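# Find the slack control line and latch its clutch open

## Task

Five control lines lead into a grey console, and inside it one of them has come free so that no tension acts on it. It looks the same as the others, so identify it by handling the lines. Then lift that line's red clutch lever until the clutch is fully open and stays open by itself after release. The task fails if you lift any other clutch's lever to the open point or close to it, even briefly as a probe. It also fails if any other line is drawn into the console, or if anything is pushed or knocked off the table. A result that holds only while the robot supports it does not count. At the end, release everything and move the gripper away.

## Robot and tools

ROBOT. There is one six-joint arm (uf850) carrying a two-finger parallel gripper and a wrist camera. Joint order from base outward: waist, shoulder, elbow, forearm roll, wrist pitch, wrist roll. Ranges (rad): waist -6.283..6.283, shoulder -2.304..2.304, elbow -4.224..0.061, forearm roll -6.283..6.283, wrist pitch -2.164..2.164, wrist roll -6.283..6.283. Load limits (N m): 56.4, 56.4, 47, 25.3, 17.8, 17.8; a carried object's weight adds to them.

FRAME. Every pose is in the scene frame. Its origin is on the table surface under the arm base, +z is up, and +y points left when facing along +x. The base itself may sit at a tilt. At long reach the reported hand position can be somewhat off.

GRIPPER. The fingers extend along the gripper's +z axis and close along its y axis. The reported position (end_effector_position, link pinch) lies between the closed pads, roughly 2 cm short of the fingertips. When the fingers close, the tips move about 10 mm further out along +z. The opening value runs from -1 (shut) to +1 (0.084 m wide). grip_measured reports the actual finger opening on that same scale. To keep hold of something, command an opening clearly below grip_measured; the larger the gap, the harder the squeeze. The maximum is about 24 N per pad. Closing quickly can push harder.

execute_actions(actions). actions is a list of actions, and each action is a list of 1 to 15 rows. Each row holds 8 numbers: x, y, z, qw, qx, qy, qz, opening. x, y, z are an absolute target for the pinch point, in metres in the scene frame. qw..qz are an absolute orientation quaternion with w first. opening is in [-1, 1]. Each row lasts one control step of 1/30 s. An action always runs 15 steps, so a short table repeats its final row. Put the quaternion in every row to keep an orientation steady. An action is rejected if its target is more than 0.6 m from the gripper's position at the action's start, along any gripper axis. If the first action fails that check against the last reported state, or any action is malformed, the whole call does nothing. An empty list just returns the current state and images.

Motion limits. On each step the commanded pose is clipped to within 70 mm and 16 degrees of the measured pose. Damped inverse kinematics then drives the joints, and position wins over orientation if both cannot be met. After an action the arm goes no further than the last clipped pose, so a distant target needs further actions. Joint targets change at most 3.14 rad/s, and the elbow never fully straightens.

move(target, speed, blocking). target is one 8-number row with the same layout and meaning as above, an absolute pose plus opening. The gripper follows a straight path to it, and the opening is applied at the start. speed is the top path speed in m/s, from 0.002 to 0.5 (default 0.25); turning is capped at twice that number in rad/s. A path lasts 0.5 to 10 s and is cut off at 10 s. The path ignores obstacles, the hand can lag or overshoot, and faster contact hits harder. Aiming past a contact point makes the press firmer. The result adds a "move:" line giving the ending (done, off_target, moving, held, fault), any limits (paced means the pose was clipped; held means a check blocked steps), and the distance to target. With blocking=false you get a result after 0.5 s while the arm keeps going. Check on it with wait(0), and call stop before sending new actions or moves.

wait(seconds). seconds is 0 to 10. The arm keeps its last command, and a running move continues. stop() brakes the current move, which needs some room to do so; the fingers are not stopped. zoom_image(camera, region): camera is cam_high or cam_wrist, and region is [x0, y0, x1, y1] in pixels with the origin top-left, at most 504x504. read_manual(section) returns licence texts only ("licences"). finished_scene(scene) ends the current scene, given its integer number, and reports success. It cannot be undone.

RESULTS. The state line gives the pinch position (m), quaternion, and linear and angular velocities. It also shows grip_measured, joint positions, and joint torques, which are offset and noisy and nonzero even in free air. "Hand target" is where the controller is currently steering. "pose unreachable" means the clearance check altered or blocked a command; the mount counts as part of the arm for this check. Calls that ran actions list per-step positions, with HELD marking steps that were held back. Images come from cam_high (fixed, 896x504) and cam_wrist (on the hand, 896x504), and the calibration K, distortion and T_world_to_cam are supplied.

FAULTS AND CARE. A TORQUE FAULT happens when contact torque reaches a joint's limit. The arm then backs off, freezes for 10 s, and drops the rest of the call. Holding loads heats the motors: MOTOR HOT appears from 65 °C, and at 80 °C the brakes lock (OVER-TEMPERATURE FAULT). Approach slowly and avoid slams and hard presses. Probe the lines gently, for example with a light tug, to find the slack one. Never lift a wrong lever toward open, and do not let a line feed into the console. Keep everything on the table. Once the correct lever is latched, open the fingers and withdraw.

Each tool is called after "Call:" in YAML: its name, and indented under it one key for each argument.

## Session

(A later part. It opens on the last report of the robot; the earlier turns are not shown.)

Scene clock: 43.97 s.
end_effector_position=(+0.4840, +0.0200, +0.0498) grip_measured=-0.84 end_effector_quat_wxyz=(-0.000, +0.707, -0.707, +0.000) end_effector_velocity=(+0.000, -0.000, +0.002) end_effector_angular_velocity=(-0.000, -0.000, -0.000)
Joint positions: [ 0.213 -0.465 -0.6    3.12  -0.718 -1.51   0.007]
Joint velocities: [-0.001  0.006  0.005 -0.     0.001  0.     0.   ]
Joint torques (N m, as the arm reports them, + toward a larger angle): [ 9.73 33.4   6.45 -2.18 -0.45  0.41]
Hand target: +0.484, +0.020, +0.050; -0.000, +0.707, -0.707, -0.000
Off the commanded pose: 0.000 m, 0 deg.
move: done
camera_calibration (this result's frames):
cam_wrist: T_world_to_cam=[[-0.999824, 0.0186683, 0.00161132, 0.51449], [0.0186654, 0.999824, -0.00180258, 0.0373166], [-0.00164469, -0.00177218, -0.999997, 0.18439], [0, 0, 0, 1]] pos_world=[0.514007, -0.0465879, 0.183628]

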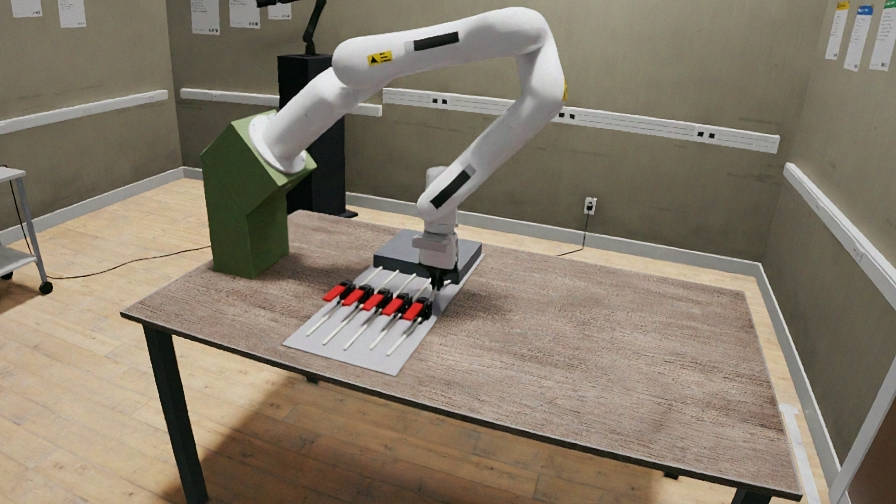

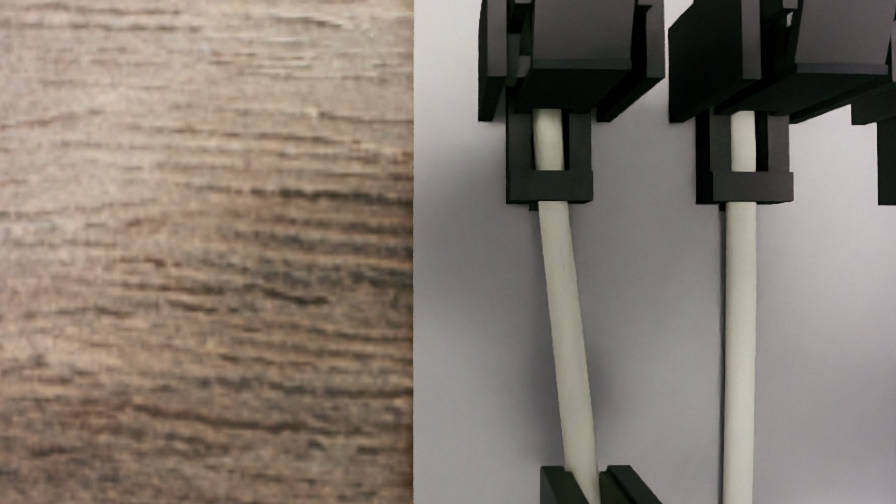

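Call:
move:
  target: [0.5,0.012,0.03,0,0.707,-0.707,0,-1]
  speed: 0.03

Call:
move:
  target: [0.5,0.012,0.03,0,0.707,-0.707,0,0]

Call:
move:
  target: [0.46,0.06,0.12,0,0.707,-0.707,0,-1]
  speed: 0.1

Scene clock: 49.23 s.
end_effector_position=(+0.4998, +0.0121, +0.0302) grip_measured=-0.84 end_effector_quat_wxyz=(+0.000, +0.707, -0.707, -0.000) end_effector_velocity=(+0.003, -0.001, -0.002) end_effector_angular_velocity=(+0.000, -0.004, -0.000)
Joint positions: [ 0.192 -0.505 -0.668  3.094 -0.69  -1.504  0.007]
Joint velocities: [-0.002 -0.002 -0.007 -0.002  0.001  0.001 -0.   ]
Joint torques (N m, as the arm reports them, + toward a larger angle): [-7.11 30.96  4.3   2.27 -0.87  0.58]
Hand target: +0.500, +0.012, +0.030; -0.000, +0.707, -0.707, -0.000
Off the commanded pose: 0.000 m, 0 deg.
move: done
camera_calibration (this result's frames):
cam_wrist: T_world_to_cam=[[-0.999825, 0.0186105, 0.00188426, 0.530442], [0.0186073, 0.999825, -0.00169036, 0.0449693], [-0.00191539, -0.00165501, -0.999997, 0.164918], [0, 0, 0, 1]] pos_world=[0.529828, -0.0545602, 0.163994]

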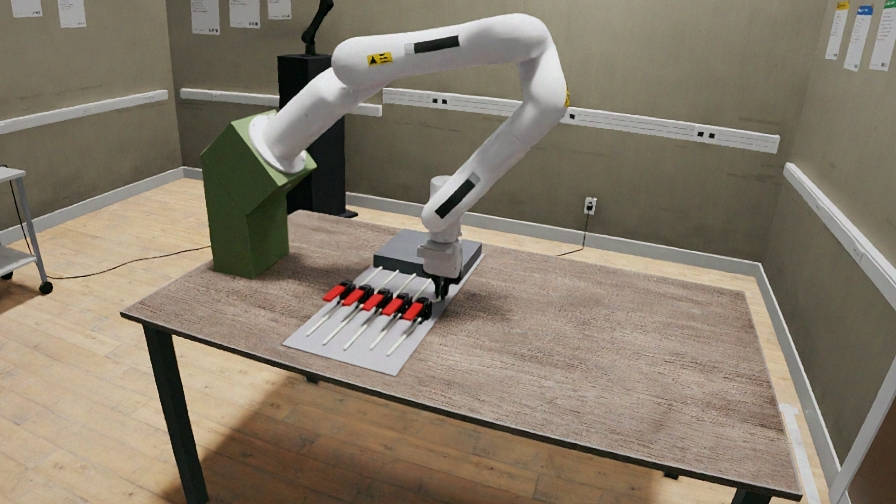

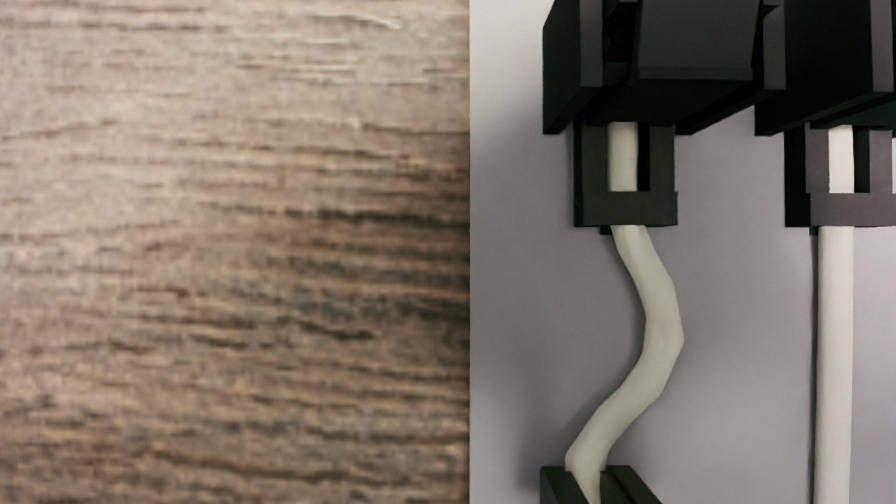

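Scene clock: 49.93 s.
end_effector_position=(+0.5000, +0.0120, +0.0300) grip_measured=-0.01 end_effector_quat_wxyz=(+0.000, +0.707, -0.707, +0.000) end_effector_velocity=(+0.001, +0.000, -0.000) end_effector_angular_velocity=(+0.001, -0.003, +0.000)
Joint positions: [ 0.192 -0.506 -0.669  3.094 -0.69  -1.504  0.044]
Joint velocities: [ 0.001  0.001 -0.001  0.    -0.001 -0.     0.   ]
Joint torques (N m, as the arm reports them, + toward a larger angle): [-1.25 32.45  3.69  0.65 -0.63  0.49]
Hand target: +0.500, +0.012, +0.030; -0.000, +0.707, -0.707, -0.000
Off the commanded pose: 0.000 m, 0 deg.
move: done
camera_calibration (this result's frames):
cam_wrist: T_world_to_cam=[[-0.999826, 0.0185945, 0.00164231, 0.530669], [0.0185916, 0.999826, -0.00178656, 0.0450369], [-0.00167524, -0.00175571, -0.999997, 0.164648], [0, 0, 0, 1]] pos_world=[0.530015, -0.0546075, 0.163857]

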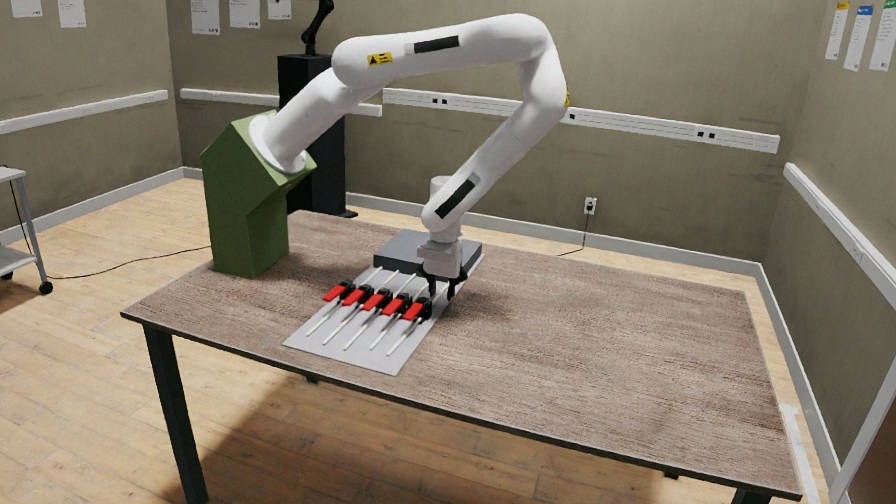

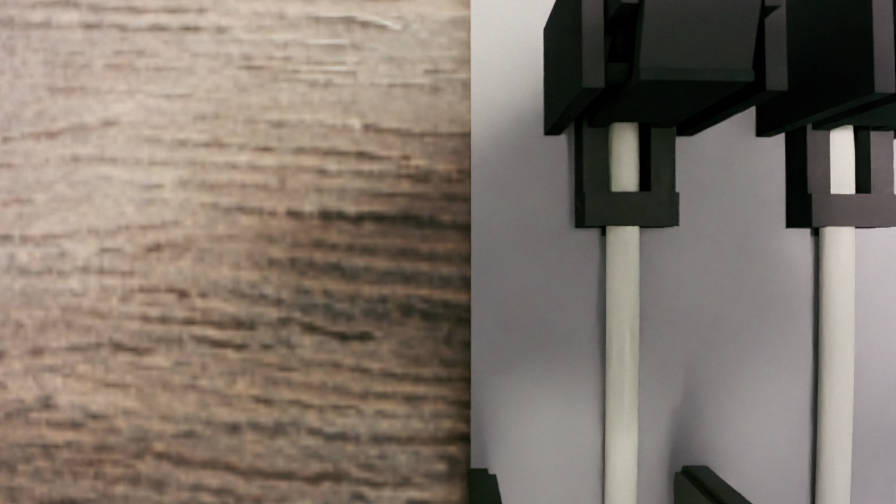

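Scene clock: 51.53 s.
end_effector_position=(+0.4601, +0.0599, +0.1197) grip_measured=-1.00 end_effector_quat_wxyz=(+0.000, +0.707, -0.707, +0.000) end_effector_velocity=(-0.001, -0.000, +0.002) end_effector_angular_velocity=(-0.002, +0.001, -0.001)
Joint positions: [ 0.339 -0.272 -0.419  3.267 -0.707 -1.539  0.   ]
Joint velocities: [ 0.001  0.005  0.005  0.005  0.001 -0.002  0.   ]
Joint torques (N m, as the arm reports them, + toward a larger angle): [ 1.75 28.57  4.75  1.78 -0.72  0.53]
Hand target: +0.460, +0.060, +0.120; +0.000, +0.707, -0.707, +0.000
Off the commanded pose: 0.000 m, 0 deg.
move: done
camera_calibration (this result's frames):
cam_wrist: T_world_to_cam=[[-0.999828, 0.0184598, 0.00165792, 0.489705], [0.0184566, 0.999828, -0.00195363, -0.00190599], [-0.0016937, -0.00192269, -0.999997, 0.254424], [0, 0, 0, 1]] pos_world=[0.490087, -0.00664503, 0.253608]

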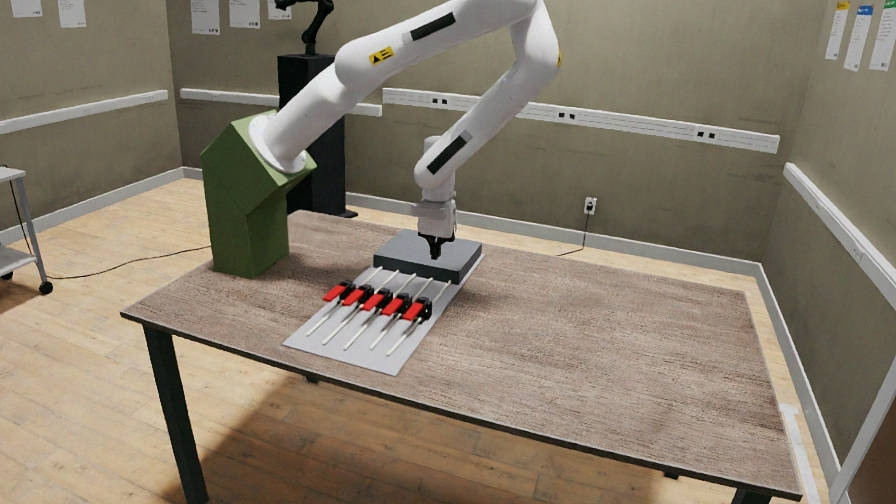

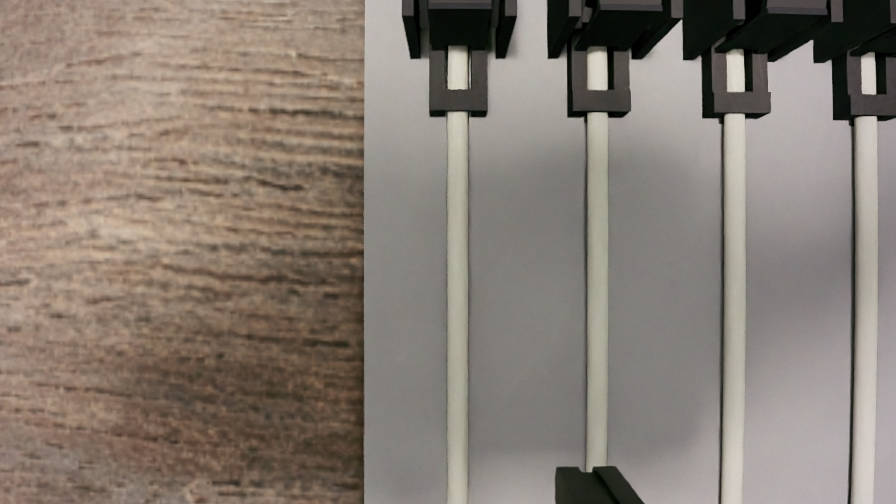

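Call:
move:
  target: [0.405,0.02,0.06,0,0.707,-0.707,0,-1]

Call:
move:
  target: [0.405,0.02,0.024,0,0.707,-0.707,0,-1]
  speed: 0.06

Call:
move:
  target: [0.435,0.02,0.024,0,0.707,-0.707,0,-1]
  speed: 0.05

Call:
move:
  target: [0.376,0.02,0.024,0,0.707,-0.707,0,-1]
  speed: 0.05

Call:
move:
  target: [0.405,0.02,0.024,0,0.707,-0.707,0,-1]
  speed: 0.05

Call:
move:
  target: [0.35,0.02,0.1,0,0.707,-0.707,0,-1]
  speed: 0.15

Scene clock: 59.87 s.
end_effector_position=(+0.4053, +0.0201, +0.0604) grip_measured=-1.00 end_effector_quat_wxyz=(+0.000, +0.707, -0.707, +0.000) end_effector_velocity=(-0.001, -0.001, -0.002) end_effector_angular_velocity=(+0.001, -0.001, +0.000)
Joint positions: [ 0.223 -0.557 -0.476  3.134 -0.934 -1.516  0.   ]
Joint velocities: [-0.002 -0.008 -0.004 -0.003 -0.005 -0.     0.   ]
Joint torques (N m, as the arm reports them, + toward a larger angle): [-0.22 26.74  7.4   0.71 -0.57  0.45]
Hand target: +0.405, +0.020, +0.060; +0.000, +0.707, -0.707, +0.000
Off the commanded pose: 0.000 m, 0 deg.
move: done
camera_calibration (this result's frames):
cam_wrist: T_world_to_cam=[[-0.999833, 0.0182022, 0.00142272, 0.435796], [0.0181992, 0.999832, -0.00205288, 0.0388993], [-0.00145985, -0.00202664, -0.999997, 0.194784], [0, 0, 0, 1]] pos_world=[0.4353, -0.0464305, 0.194243]

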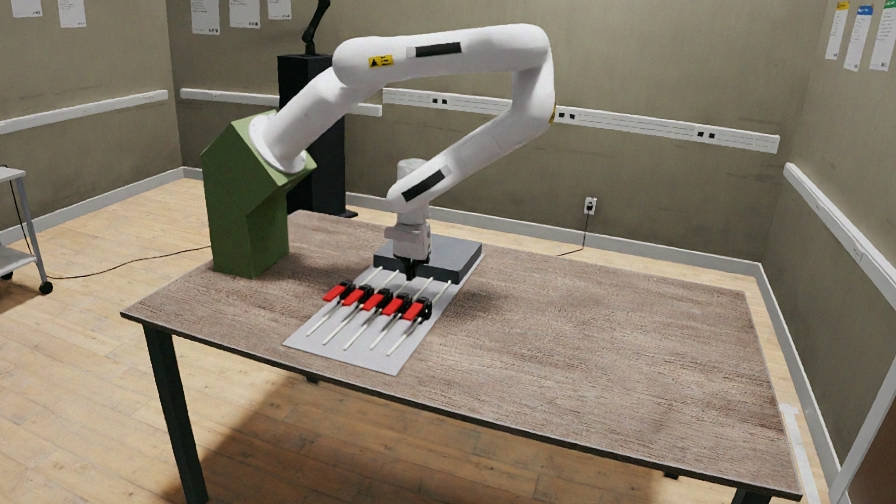

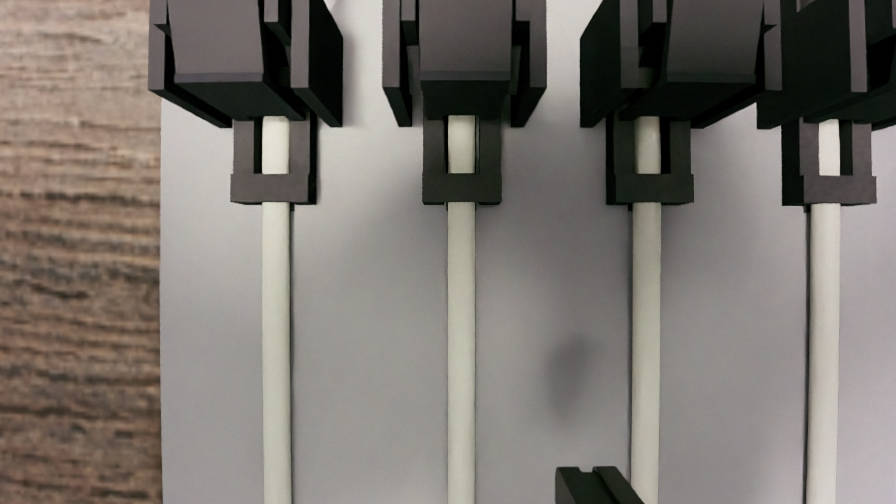

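Scene clock: 60.87 s.
end_effector_position=(+0.4050, +0.0199, +0.0242) grip_measured=-1.00 end_effector_quat_wxyz=(+0.000, +0.707, -0.707, +0.000) end_effector_velocity=(-0.000, +0.001, -0.002) end_effector_angular_velocity=(+0.001, +0.001, +0.001)
Joint positions: [ 0.223 -0.658 -0.565  3.134 -0.946 -1.515  0.   ]
Joint velocities: [ 0.001 -0.004 -0.004 -0.     0.     0.     0.   ]
Joint torques (N m, as the arm reports them, + toward a larger angle): [-0.56 28.09  8.    1.03 -0.59  0.52]
Hand target: +0.405, +0.020, +0.024; +0.000, +0.707, -0.707, +0.000
Off the commanded pose: 0.000 m, 0 deg.
move: done
camera_calibration (this result's frames):
cam_wrist: T_world_to_cam=[[-0.999827, 0.0185466, 0.00163716, 0.435583], [0.0185436, 0.999826, -0.00179354, 0.0388553], [-0.00167014, -0.00176287, -0.999997, 0.158717], [0, 0, 0, 1]] pos_world=[0.435052, -0.0466474, 0.158073]

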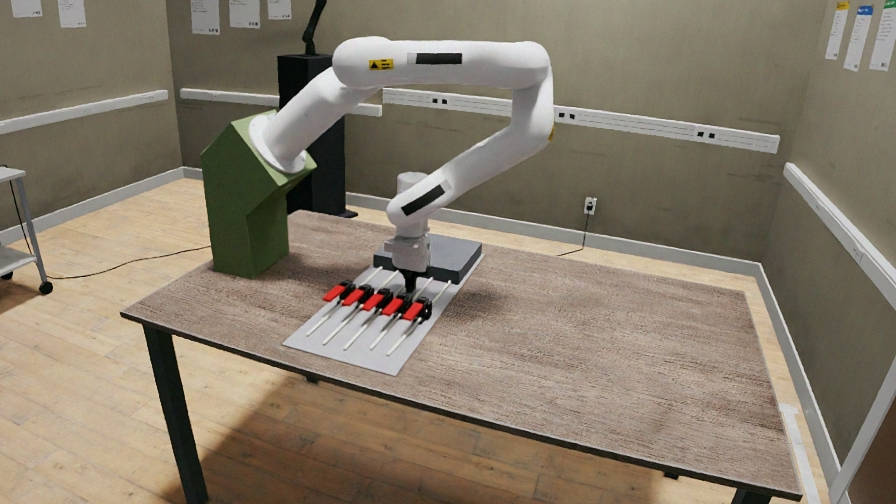

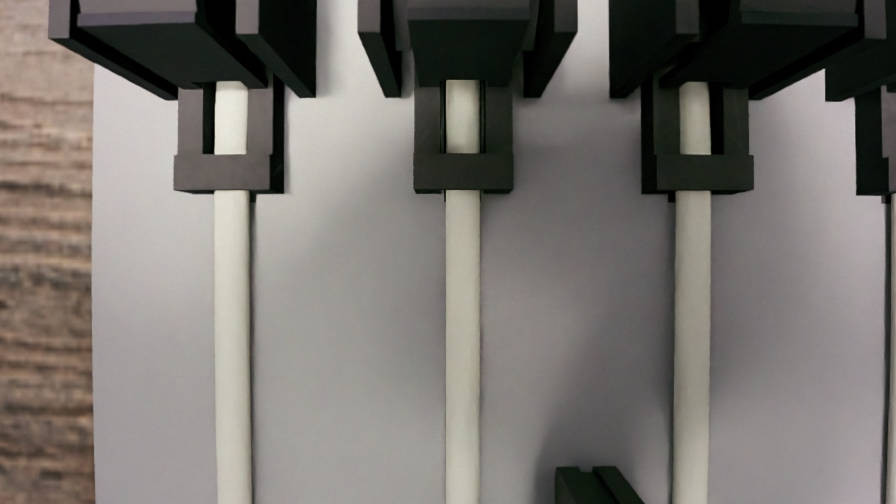

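Scene clock: 61.83 s.
end_effector_position=(+0.4344, +0.0199, +0.0240) grip_measured=-1.00 end_effector_quat_wxyz=(+0.000, +0.707, -0.707, -0.000) end_effector_velocity=(+0.002, +0.001, +0.000) end_effector_angular_velocity=(+0.001, -0.001, +0.001)
Joint positions: [ 0.219 -0.608 -0.596  3.129 -0.864 -1.514  0.   ]
Joint velocities: [ 0.001  0.004 -0.002 -0.     0.005  0.     0.   ]
Joint torques (N m, as the arm reports them, + toward a larger angle): [ 0.05 30.08  6.23  0.99 -1.11  0.69]
Hand target: +0.435, +0.020, +0.024; -0.000, +0.707, -0.707, -0.000
Off the commanded pose: 0.001 m, 0 deg.
move: done
camera_calibration (this result's frames):
cam_wrist: T_world_to_cam=[[-0.99982, 0.0188209, 0.00252212, 0.464899], [0.0188165, 0.999821, -0.00175706, 0.038189], [-0.00255474, -0.00170929, -0.999995, 0.158954], [0, 0, 0, 1]] pos_world=[0.464503, -0.0466604, 0.157848]

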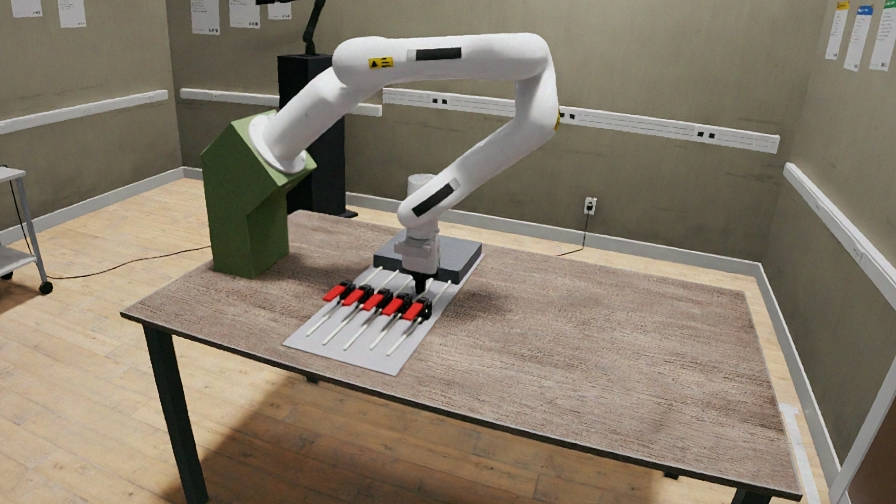

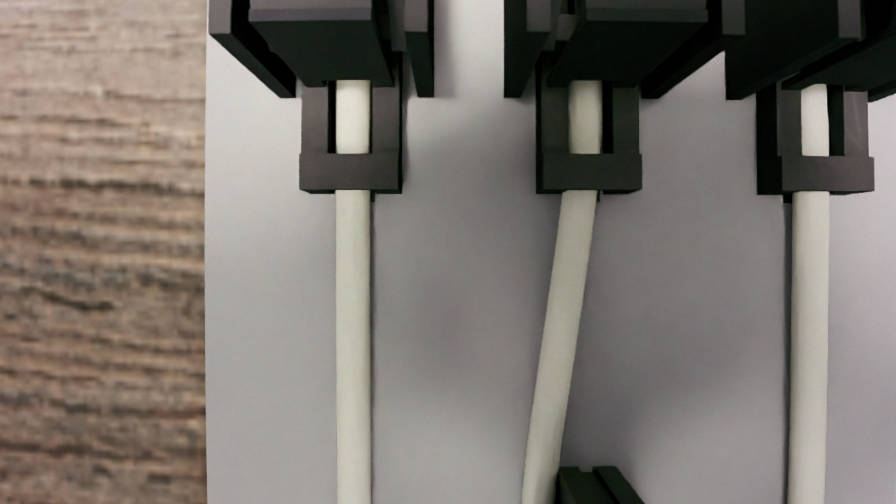

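Scene clock: 63.37 s.
end_effector_position=(+0.3764, +0.0200, +0.0241) grip_measured=-1.00 end_effector_quat_wxyz=(+0.000, +0.707, -0.707, +0.000) end_effector_velocity=(-0.002, +0.001, +0.000) end_effector_angular_velocity=(+0.001, -0.000, +0.001)
Joint positions: [ 0.228 -0.716 -0.541  3.139 -1.028 -1.516  0.   ]
Joint velocities: [ 0.002 -0.005  0.002  0.    -0.007 -0.     0.   ]
Joint torques (N m, as the arm reports them, + toward a larger angle): [-1.14 25.95  8.64  1.52 -0.67  0.48]
Hand target: +0.376, +0.020, +0.024; +0.000, +0.707, -0.707, +0.000
Off the commanded pose: 0.000 m, 0 deg.
move: done
camera_calibration (this result's frames):
cam_wrist: T_world_to_cam=[[-0.999833, 0.018203, 0.00152091, 0.406925], [0.0181999, 0.999832, -0.00202392, 0.039463], [-0.0015575, -0.00199591, -0.999997, 0.158474], [0, 0, 0, 1]] pos_world=[0.406386, -0.0465474, 0.157934]

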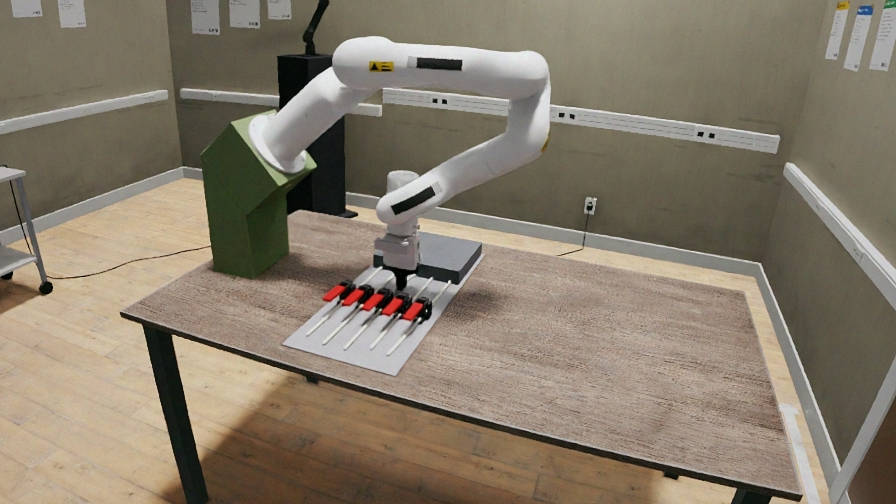

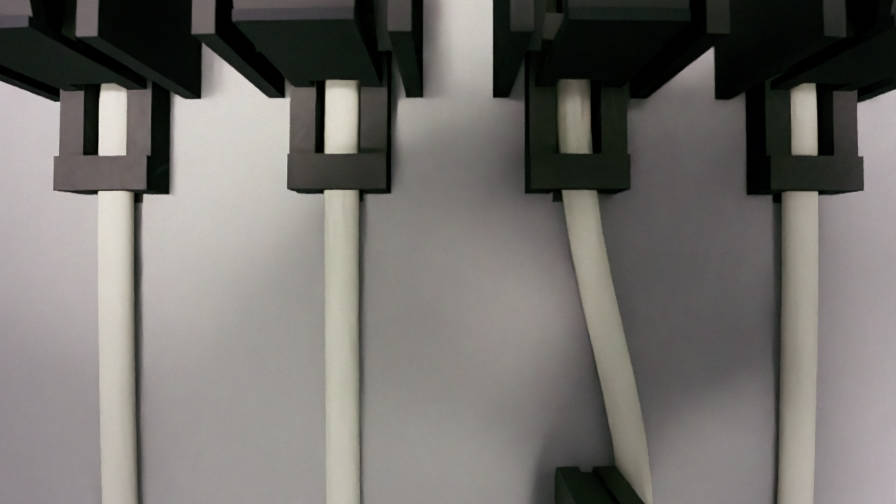

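Scene clock: 64.30 s.
end_effector_position=(+0.4047, +0.0200, +0.0240) grip_measured=-1.00 end_effector_quat_wxyz=(+0.000, +0.707, -0.707, -0.000) end_effector_velocity=(+0.002, -0.000, -0.000) end_effector_angular_velocity=(-0.001, -0.000, -0.001)
Joint positions: [ 0.223 -0.66  -0.565  3.134 -0.947 -1.515  0.   ]
Joint velocities: [-0.001  0.004 -0.003  0.001  0.006  0.     0.   ]
Joint torques (N m, as the arm reports them, + toward a larger angle): [-0.46 26.74  7.92  1.24 -0.61  0.67]
Hand target: +0.405, +0.020, +0.024; -0.000, +0.707, -0.707, -0.000
Off the commanded pose: 0.000 m, 0 deg.
move: done
camera_calibration (this result's frames):
cam_wrist: T_world_to_cam=[[-0.999823, 0.0187545, 0.00177056, 0.435221], [0.0187515, 0.999823, -0.00166128, 0.0387278], [-0.00180141, -0.00162778, -0.999997, 0.158534], [0, 0, 0, 1]] pos_world=[0.434703, -0.0466252, 0.157827]

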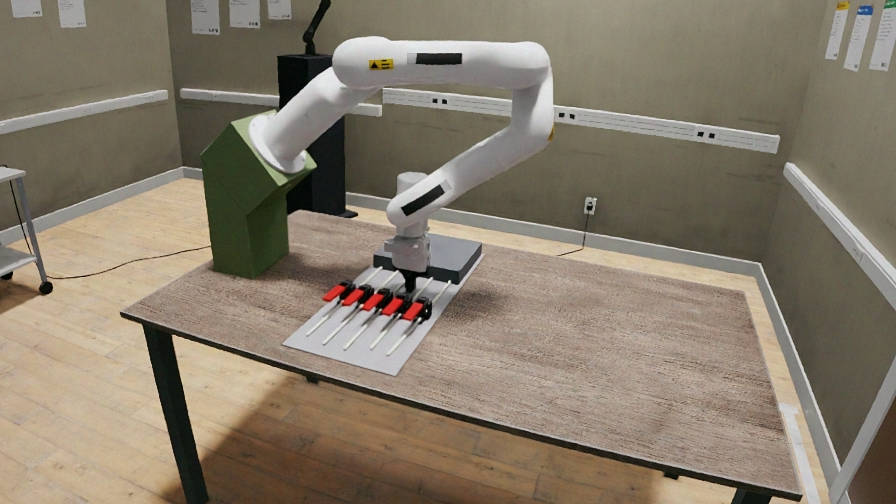

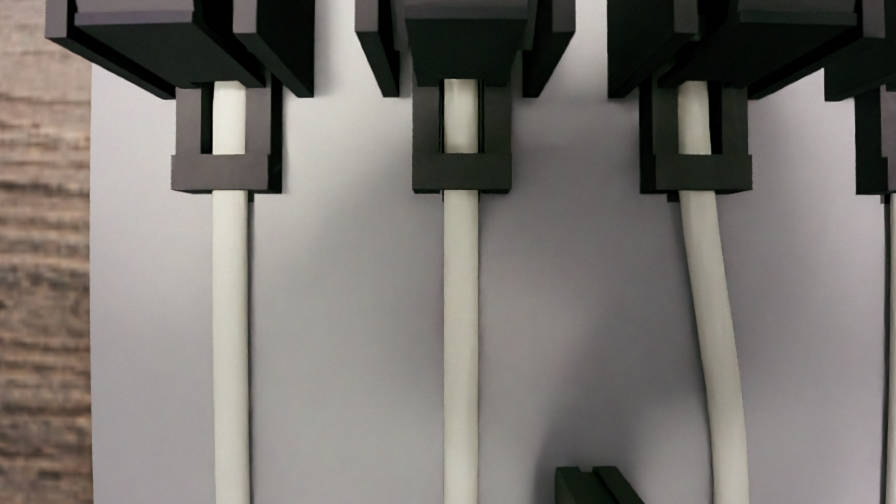

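Scene clock: 65.43 s.
end_effector_position=(+0.3502, +0.0201, +0.0998) grip_measured=-1.00 end_effector_quat_wxyz=(-0.000, +0.707, -0.707, +0.000) end_effector_velocity=(-0.002, -0.001, +0.002) end_effector_angular_velocity=(-0.003, +0.004, -0.001)
Joint positions: [ 0.233 -0.57  -0.331  3.143 -1.093 -1.514  0.   ]
Joint velocities: [-0.001  0.002  0.006  0.002 -0.001 -0.     0.   ]
Joint torques (N m, as the arm reports them, + toward a larger angle): [-0.25 25.92 10.67  1.29 -0.59  0.51]
Hand target: +0.350, +0.020, +0.100; +0.000, +0.707, -0.707, +0.000
Off the commanded pose: 0.000 m, 0 deg.
move: done
camera_calibration (this result's frames):
cam_wrist: T_world_to_cam=[[-0.999833, 0.0182234, 0.00140756, 0.380705], [0.0182206, 0.999832, -0.00195355, 0.0399638], [-0.00144293, -0.00192757, -0.999997, 0.234117], [0, 0, 0, 1]] pos_world=[0.380251, -0.0464436, 0.233659]

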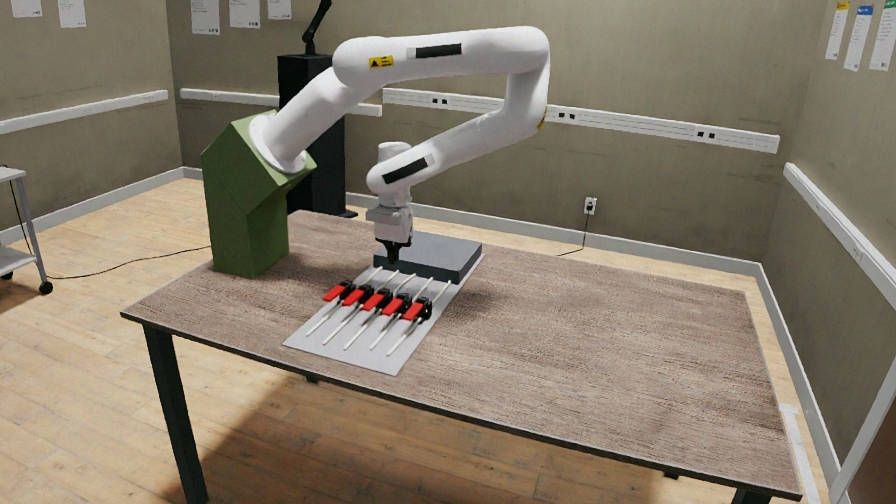

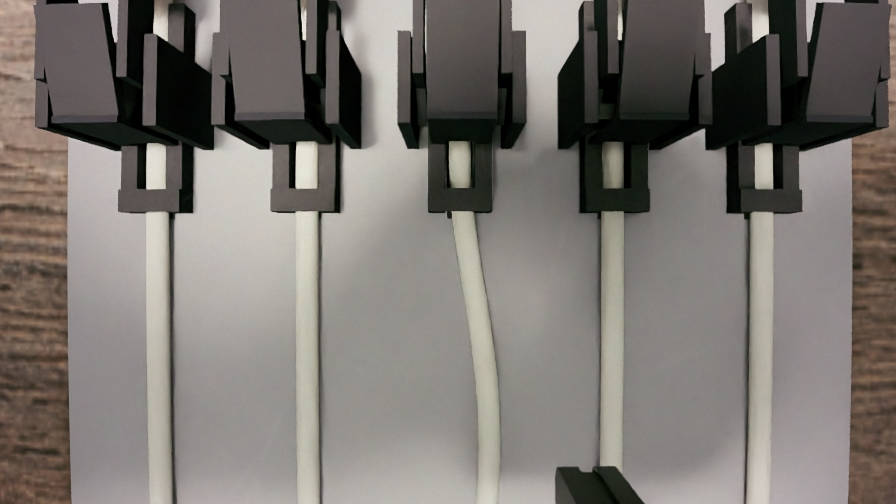

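Call:
move:
  target: [0.378,-0.27,0.13,-0.271,0.653,-0.653,-0.271,-1]

Call:
move:
  target: [0.378,-0.26,0.045,-0.271,0.653,-0.653,-0.271,-1]
  speed: 0.1

Call:
move:
  target: [0.378,-0.215,0.045,-0.271,0.653,-0.653,-0.271,-1]
  speed: 0.04

Call:
move:
  target: [0.378,-0.195,0.085,-0.271,0.653,-0.653,-0.271,-1]
  speed: 0.04

Call:
zoom_image:
  camera: "cam_high"
  region: [270,220,510,380]

Scene clock: 76.77 s.
end_effector_position=(+0.3782, -0.2686, +0.1302) grip_measured=-1.00 end_effector_quat_wxyz=(-0.271, +0.652, -0.654, -0.272) end_effector_velocity=(+0.000, -0.001, -0.000) end_effector_angular_velocity=(+0.013, +0.001, -0.000)
Joint positions: [-0.782 -0.915 -1.126  1.138 -1.203 -0.771  0.   ]
Joint velocities: [ 0.    -0.009 -0.014 -0.011 -0.011  0.009  0.   ]
Joint torques (N m, as the arm reports them, + toward a larger angle): [-20.48  29.5   -1.29   0.23  -1.3    0.53]
Hand target: +0.378, -0.269, +0.130; -0.271, +0.652, -0.654, -0.272
Off the commanded pose: 0.001 m, 0 deg.
move: done
camera_calibration (this result's frames):
cam_wrist: T_world_to_cam=[[-0.999768, 0.0136002, 0.0167052, 0.41062], [0.0214323, 0.705938, 0.707949, 0.155628], [-0.00216457, 0.708143, -0.706066, 0.416723], [0, 0, 0, 1]] pos_world=[0.408091, -0.410548, 0.177198]

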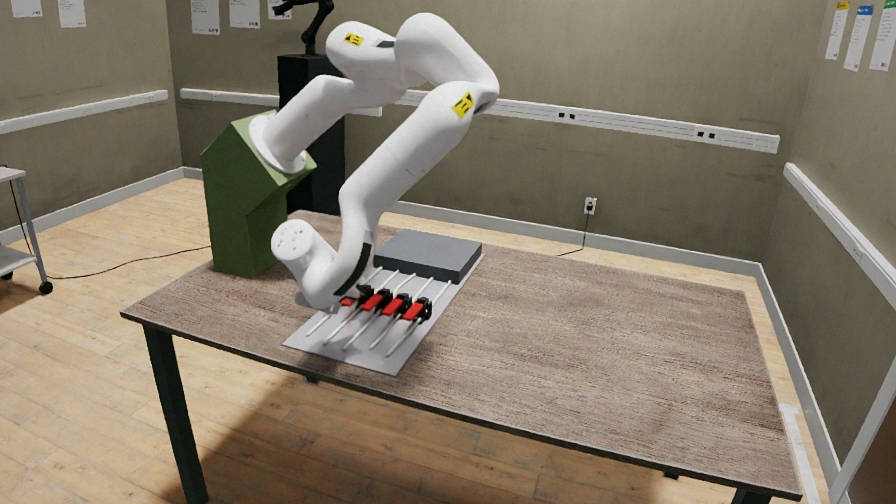

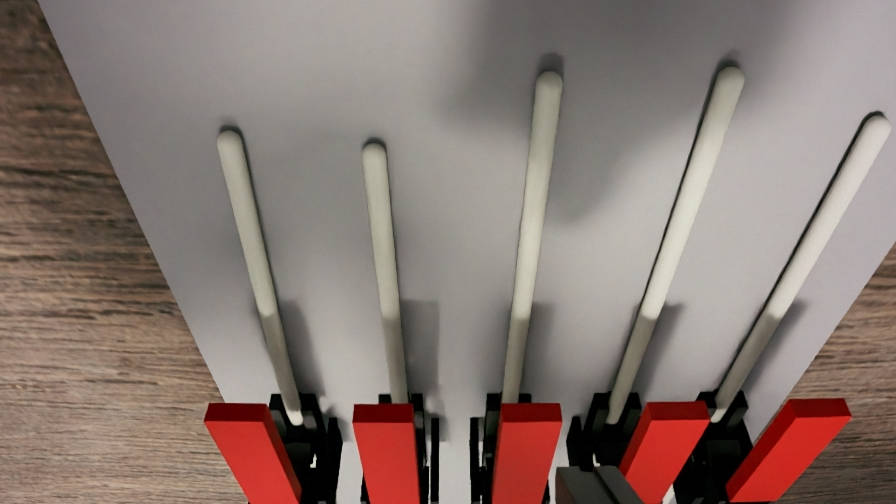

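Scene clock: 78.10 s.
end_effector_position=(+0.3780, -0.2603, +0.0452) grip_measured=-1.00 end_effector_quat_wxyz=(-0.271, +0.653, -0.653, -0.271) end_effector_velocity=(-0.001, -0.000, -0.002) end_effector_angular_velocity=(-0.000, +0.001, -0.002)
Joint positions: [-0.68  -1.076 -1.274  1.242 -1.178 -0.779  0.   ]
Joint velocities: [ 0.001 -0.005 -0.004  0.002  0.     0.001  0.   ]
Joint torques (N m, as the arm reports them, + toward a larger angle): [-20.02  31.55   0.11   0.03  -1.3    0.56]
Hand target: +0.378, -0.260, +0.045; -0.271, +0.653, -0.653, -0.271
Off the commanded pose: 0.000 m, 0 deg.
move: done
camera_calibration (this result's frames):
cam_wrist: T_world_to_cam=[[-0.999825, 0.0119382, 0.014378, 0.411446], [0.0186074, 0.707392, 0.706577, 0.211384], [-0.00173558, 0.706721, -0.70749, 0.350358], [0, 0, 0, 1]] pos_world=[0.408049, -0.402049, 0.0926005]

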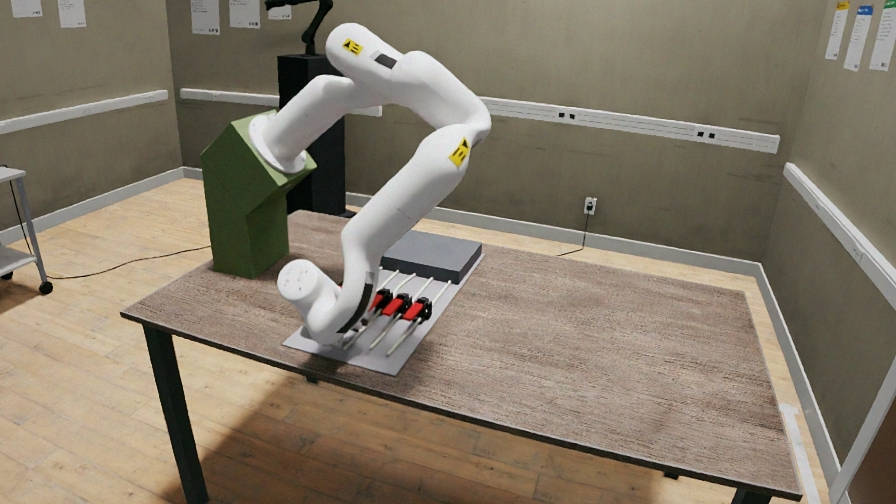

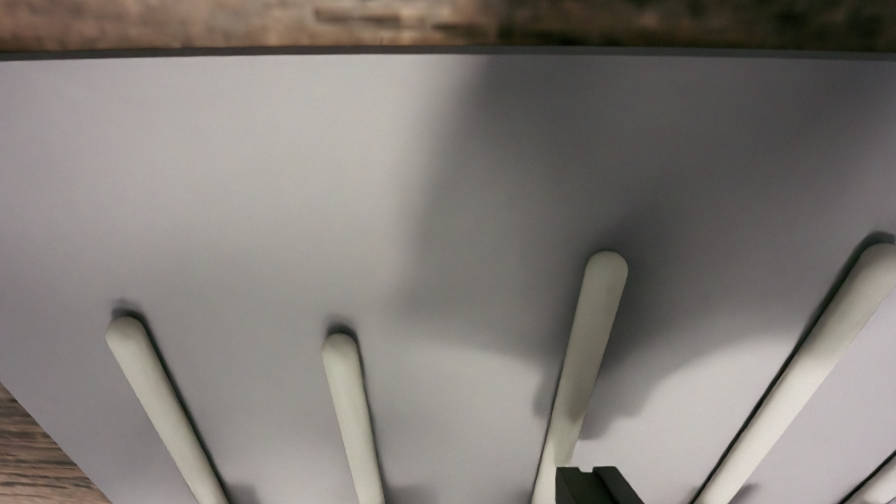

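Scene clock: 79.60 s.
end_effector_position=(+0.3780, -0.2153, +0.0449) grip_measured=-1.00 end_effector_quat_wxyz=(-0.271, +0.653, -0.653, -0.271) end_effector_velocity=(-0.000, +0.001, +0.000) end_effector_angular_velocity=(+0.000, -0.001, -0.003)
Joint positions: [-0.626 -1.03  -1.166  1.32  -1.151 -0.841  0.   ]
Joint velocities: [ 0.001  0.001  0.005  0.004 -0.001 -0.003  0.   ]
Joint torques (N m, as the arm reports them, + toward a larger angle): [-18.45  30.41   1.27   0.07  -1.29   0.66]
Hand target: +0.378, -0.215, +0.045; -0.271, +0.653, -0.653, -0.271
Off the commanded pose: 0.000 m, 0 deg.
move: done
camera_calibration (this result's frames):
cam_wrist: T_world_to_cam=[[-0.999825, 0.0118892, 0.014442, 0.410897], [0.0186176, 0.707533, 0.706435, 0.179804], [-0.00181924, 0.70658, -0.70763, 0.318377], [0, 0, 0, 1]] pos_world=[0.408056, -0.357062, 0.0923389]

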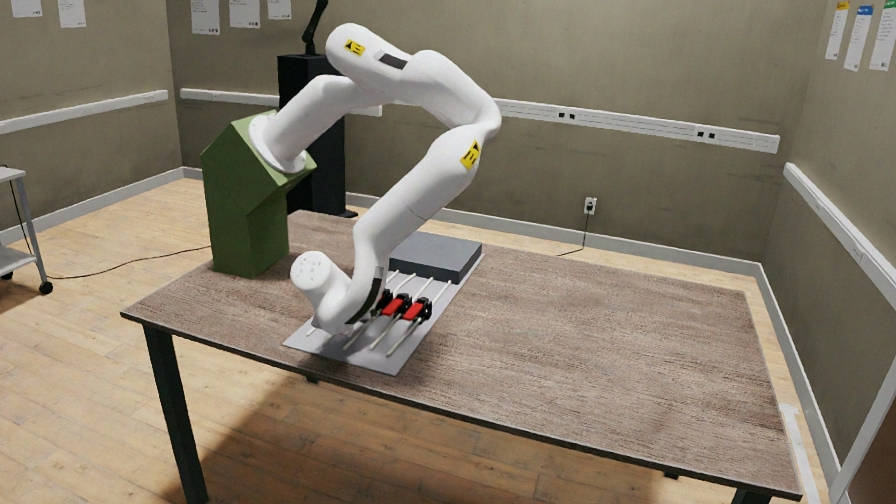

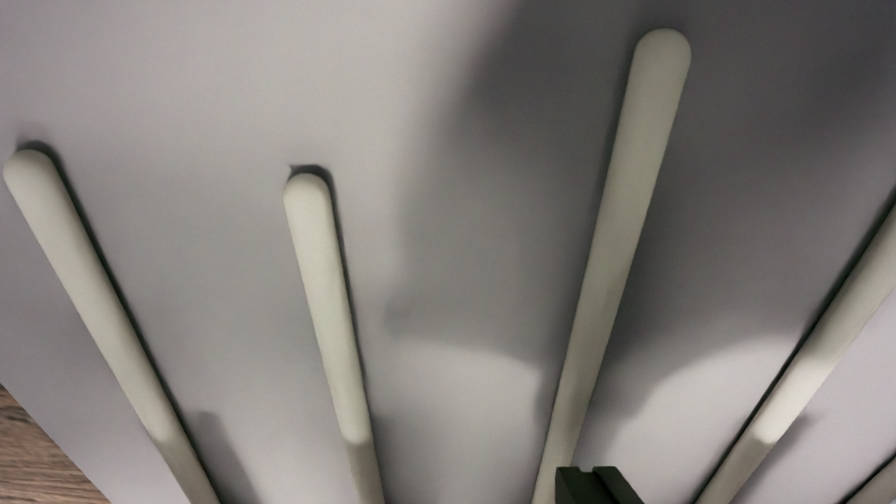

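Scene clock: 81.10 s.
end_effector_position=(+0.3780, -0.1950, +0.0848) grip_measured=-1.00 end_effector_quat_wxyz=(-0.271, +0.653, -0.653, -0.271) end_effector_velocity=(+0.000, +0.002, +0.001) end_effector_angular_velocity=(+0.001, +0.001, +0.001)
Joint positions: [-0.644 -0.928 -1.034  1.315 -1.146 -0.874  0.   ]
Joint velocities: [ 0.001  0.004  0.005  0.     0.001 -0.001  0.   ]
Joint torques (N m, as the arm reports them, + toward a larger angle): [-16.67  28.26   1.15   0.38  -1.34   0.62]
Hand target: +0.378, -0.195, +0.085; -0.271, +0.653, -0.653, -0.271
Off the commanded pose: 0.000 m, 0 deg.
move: done
camera_calibration (this result's frames):
cam_wrist: T_world_to_cam=[[-0.999826, 0.0119559, 0.0143373, 0.410078], [0.0185913, 0.707313, 0.706656, 0.137237], [-0.00169223, 0.7068, -0.707412, 0.332237], [0, 0, 0, 1]] pos_world=[0.408018, -0.336797, 0.13217]

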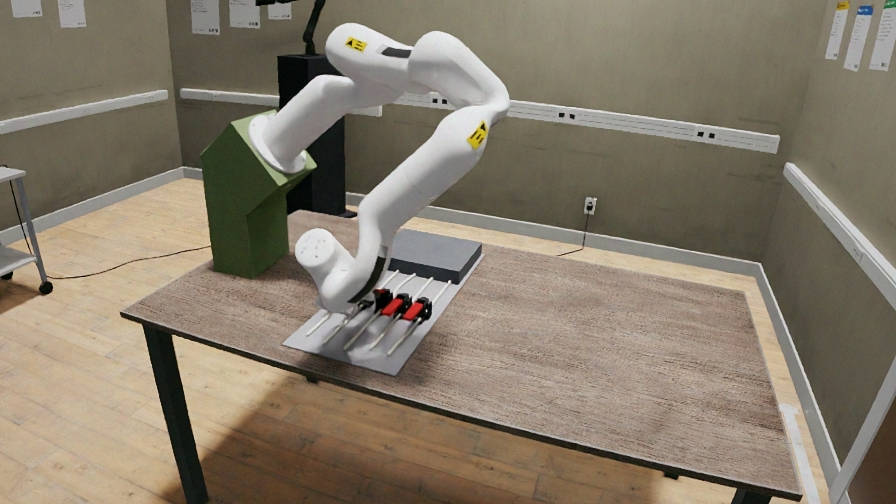

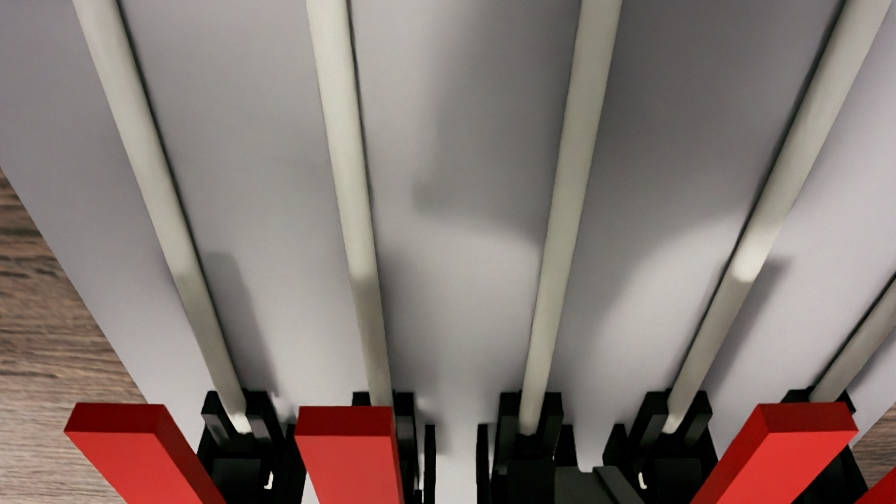

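Region (270, 220, 510, 380) of cam_high's 896x504 image, scaled by 2.100, with more detail than that image has.

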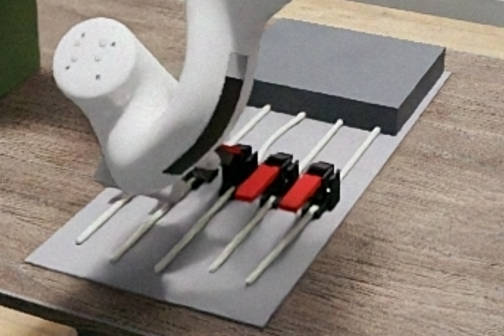

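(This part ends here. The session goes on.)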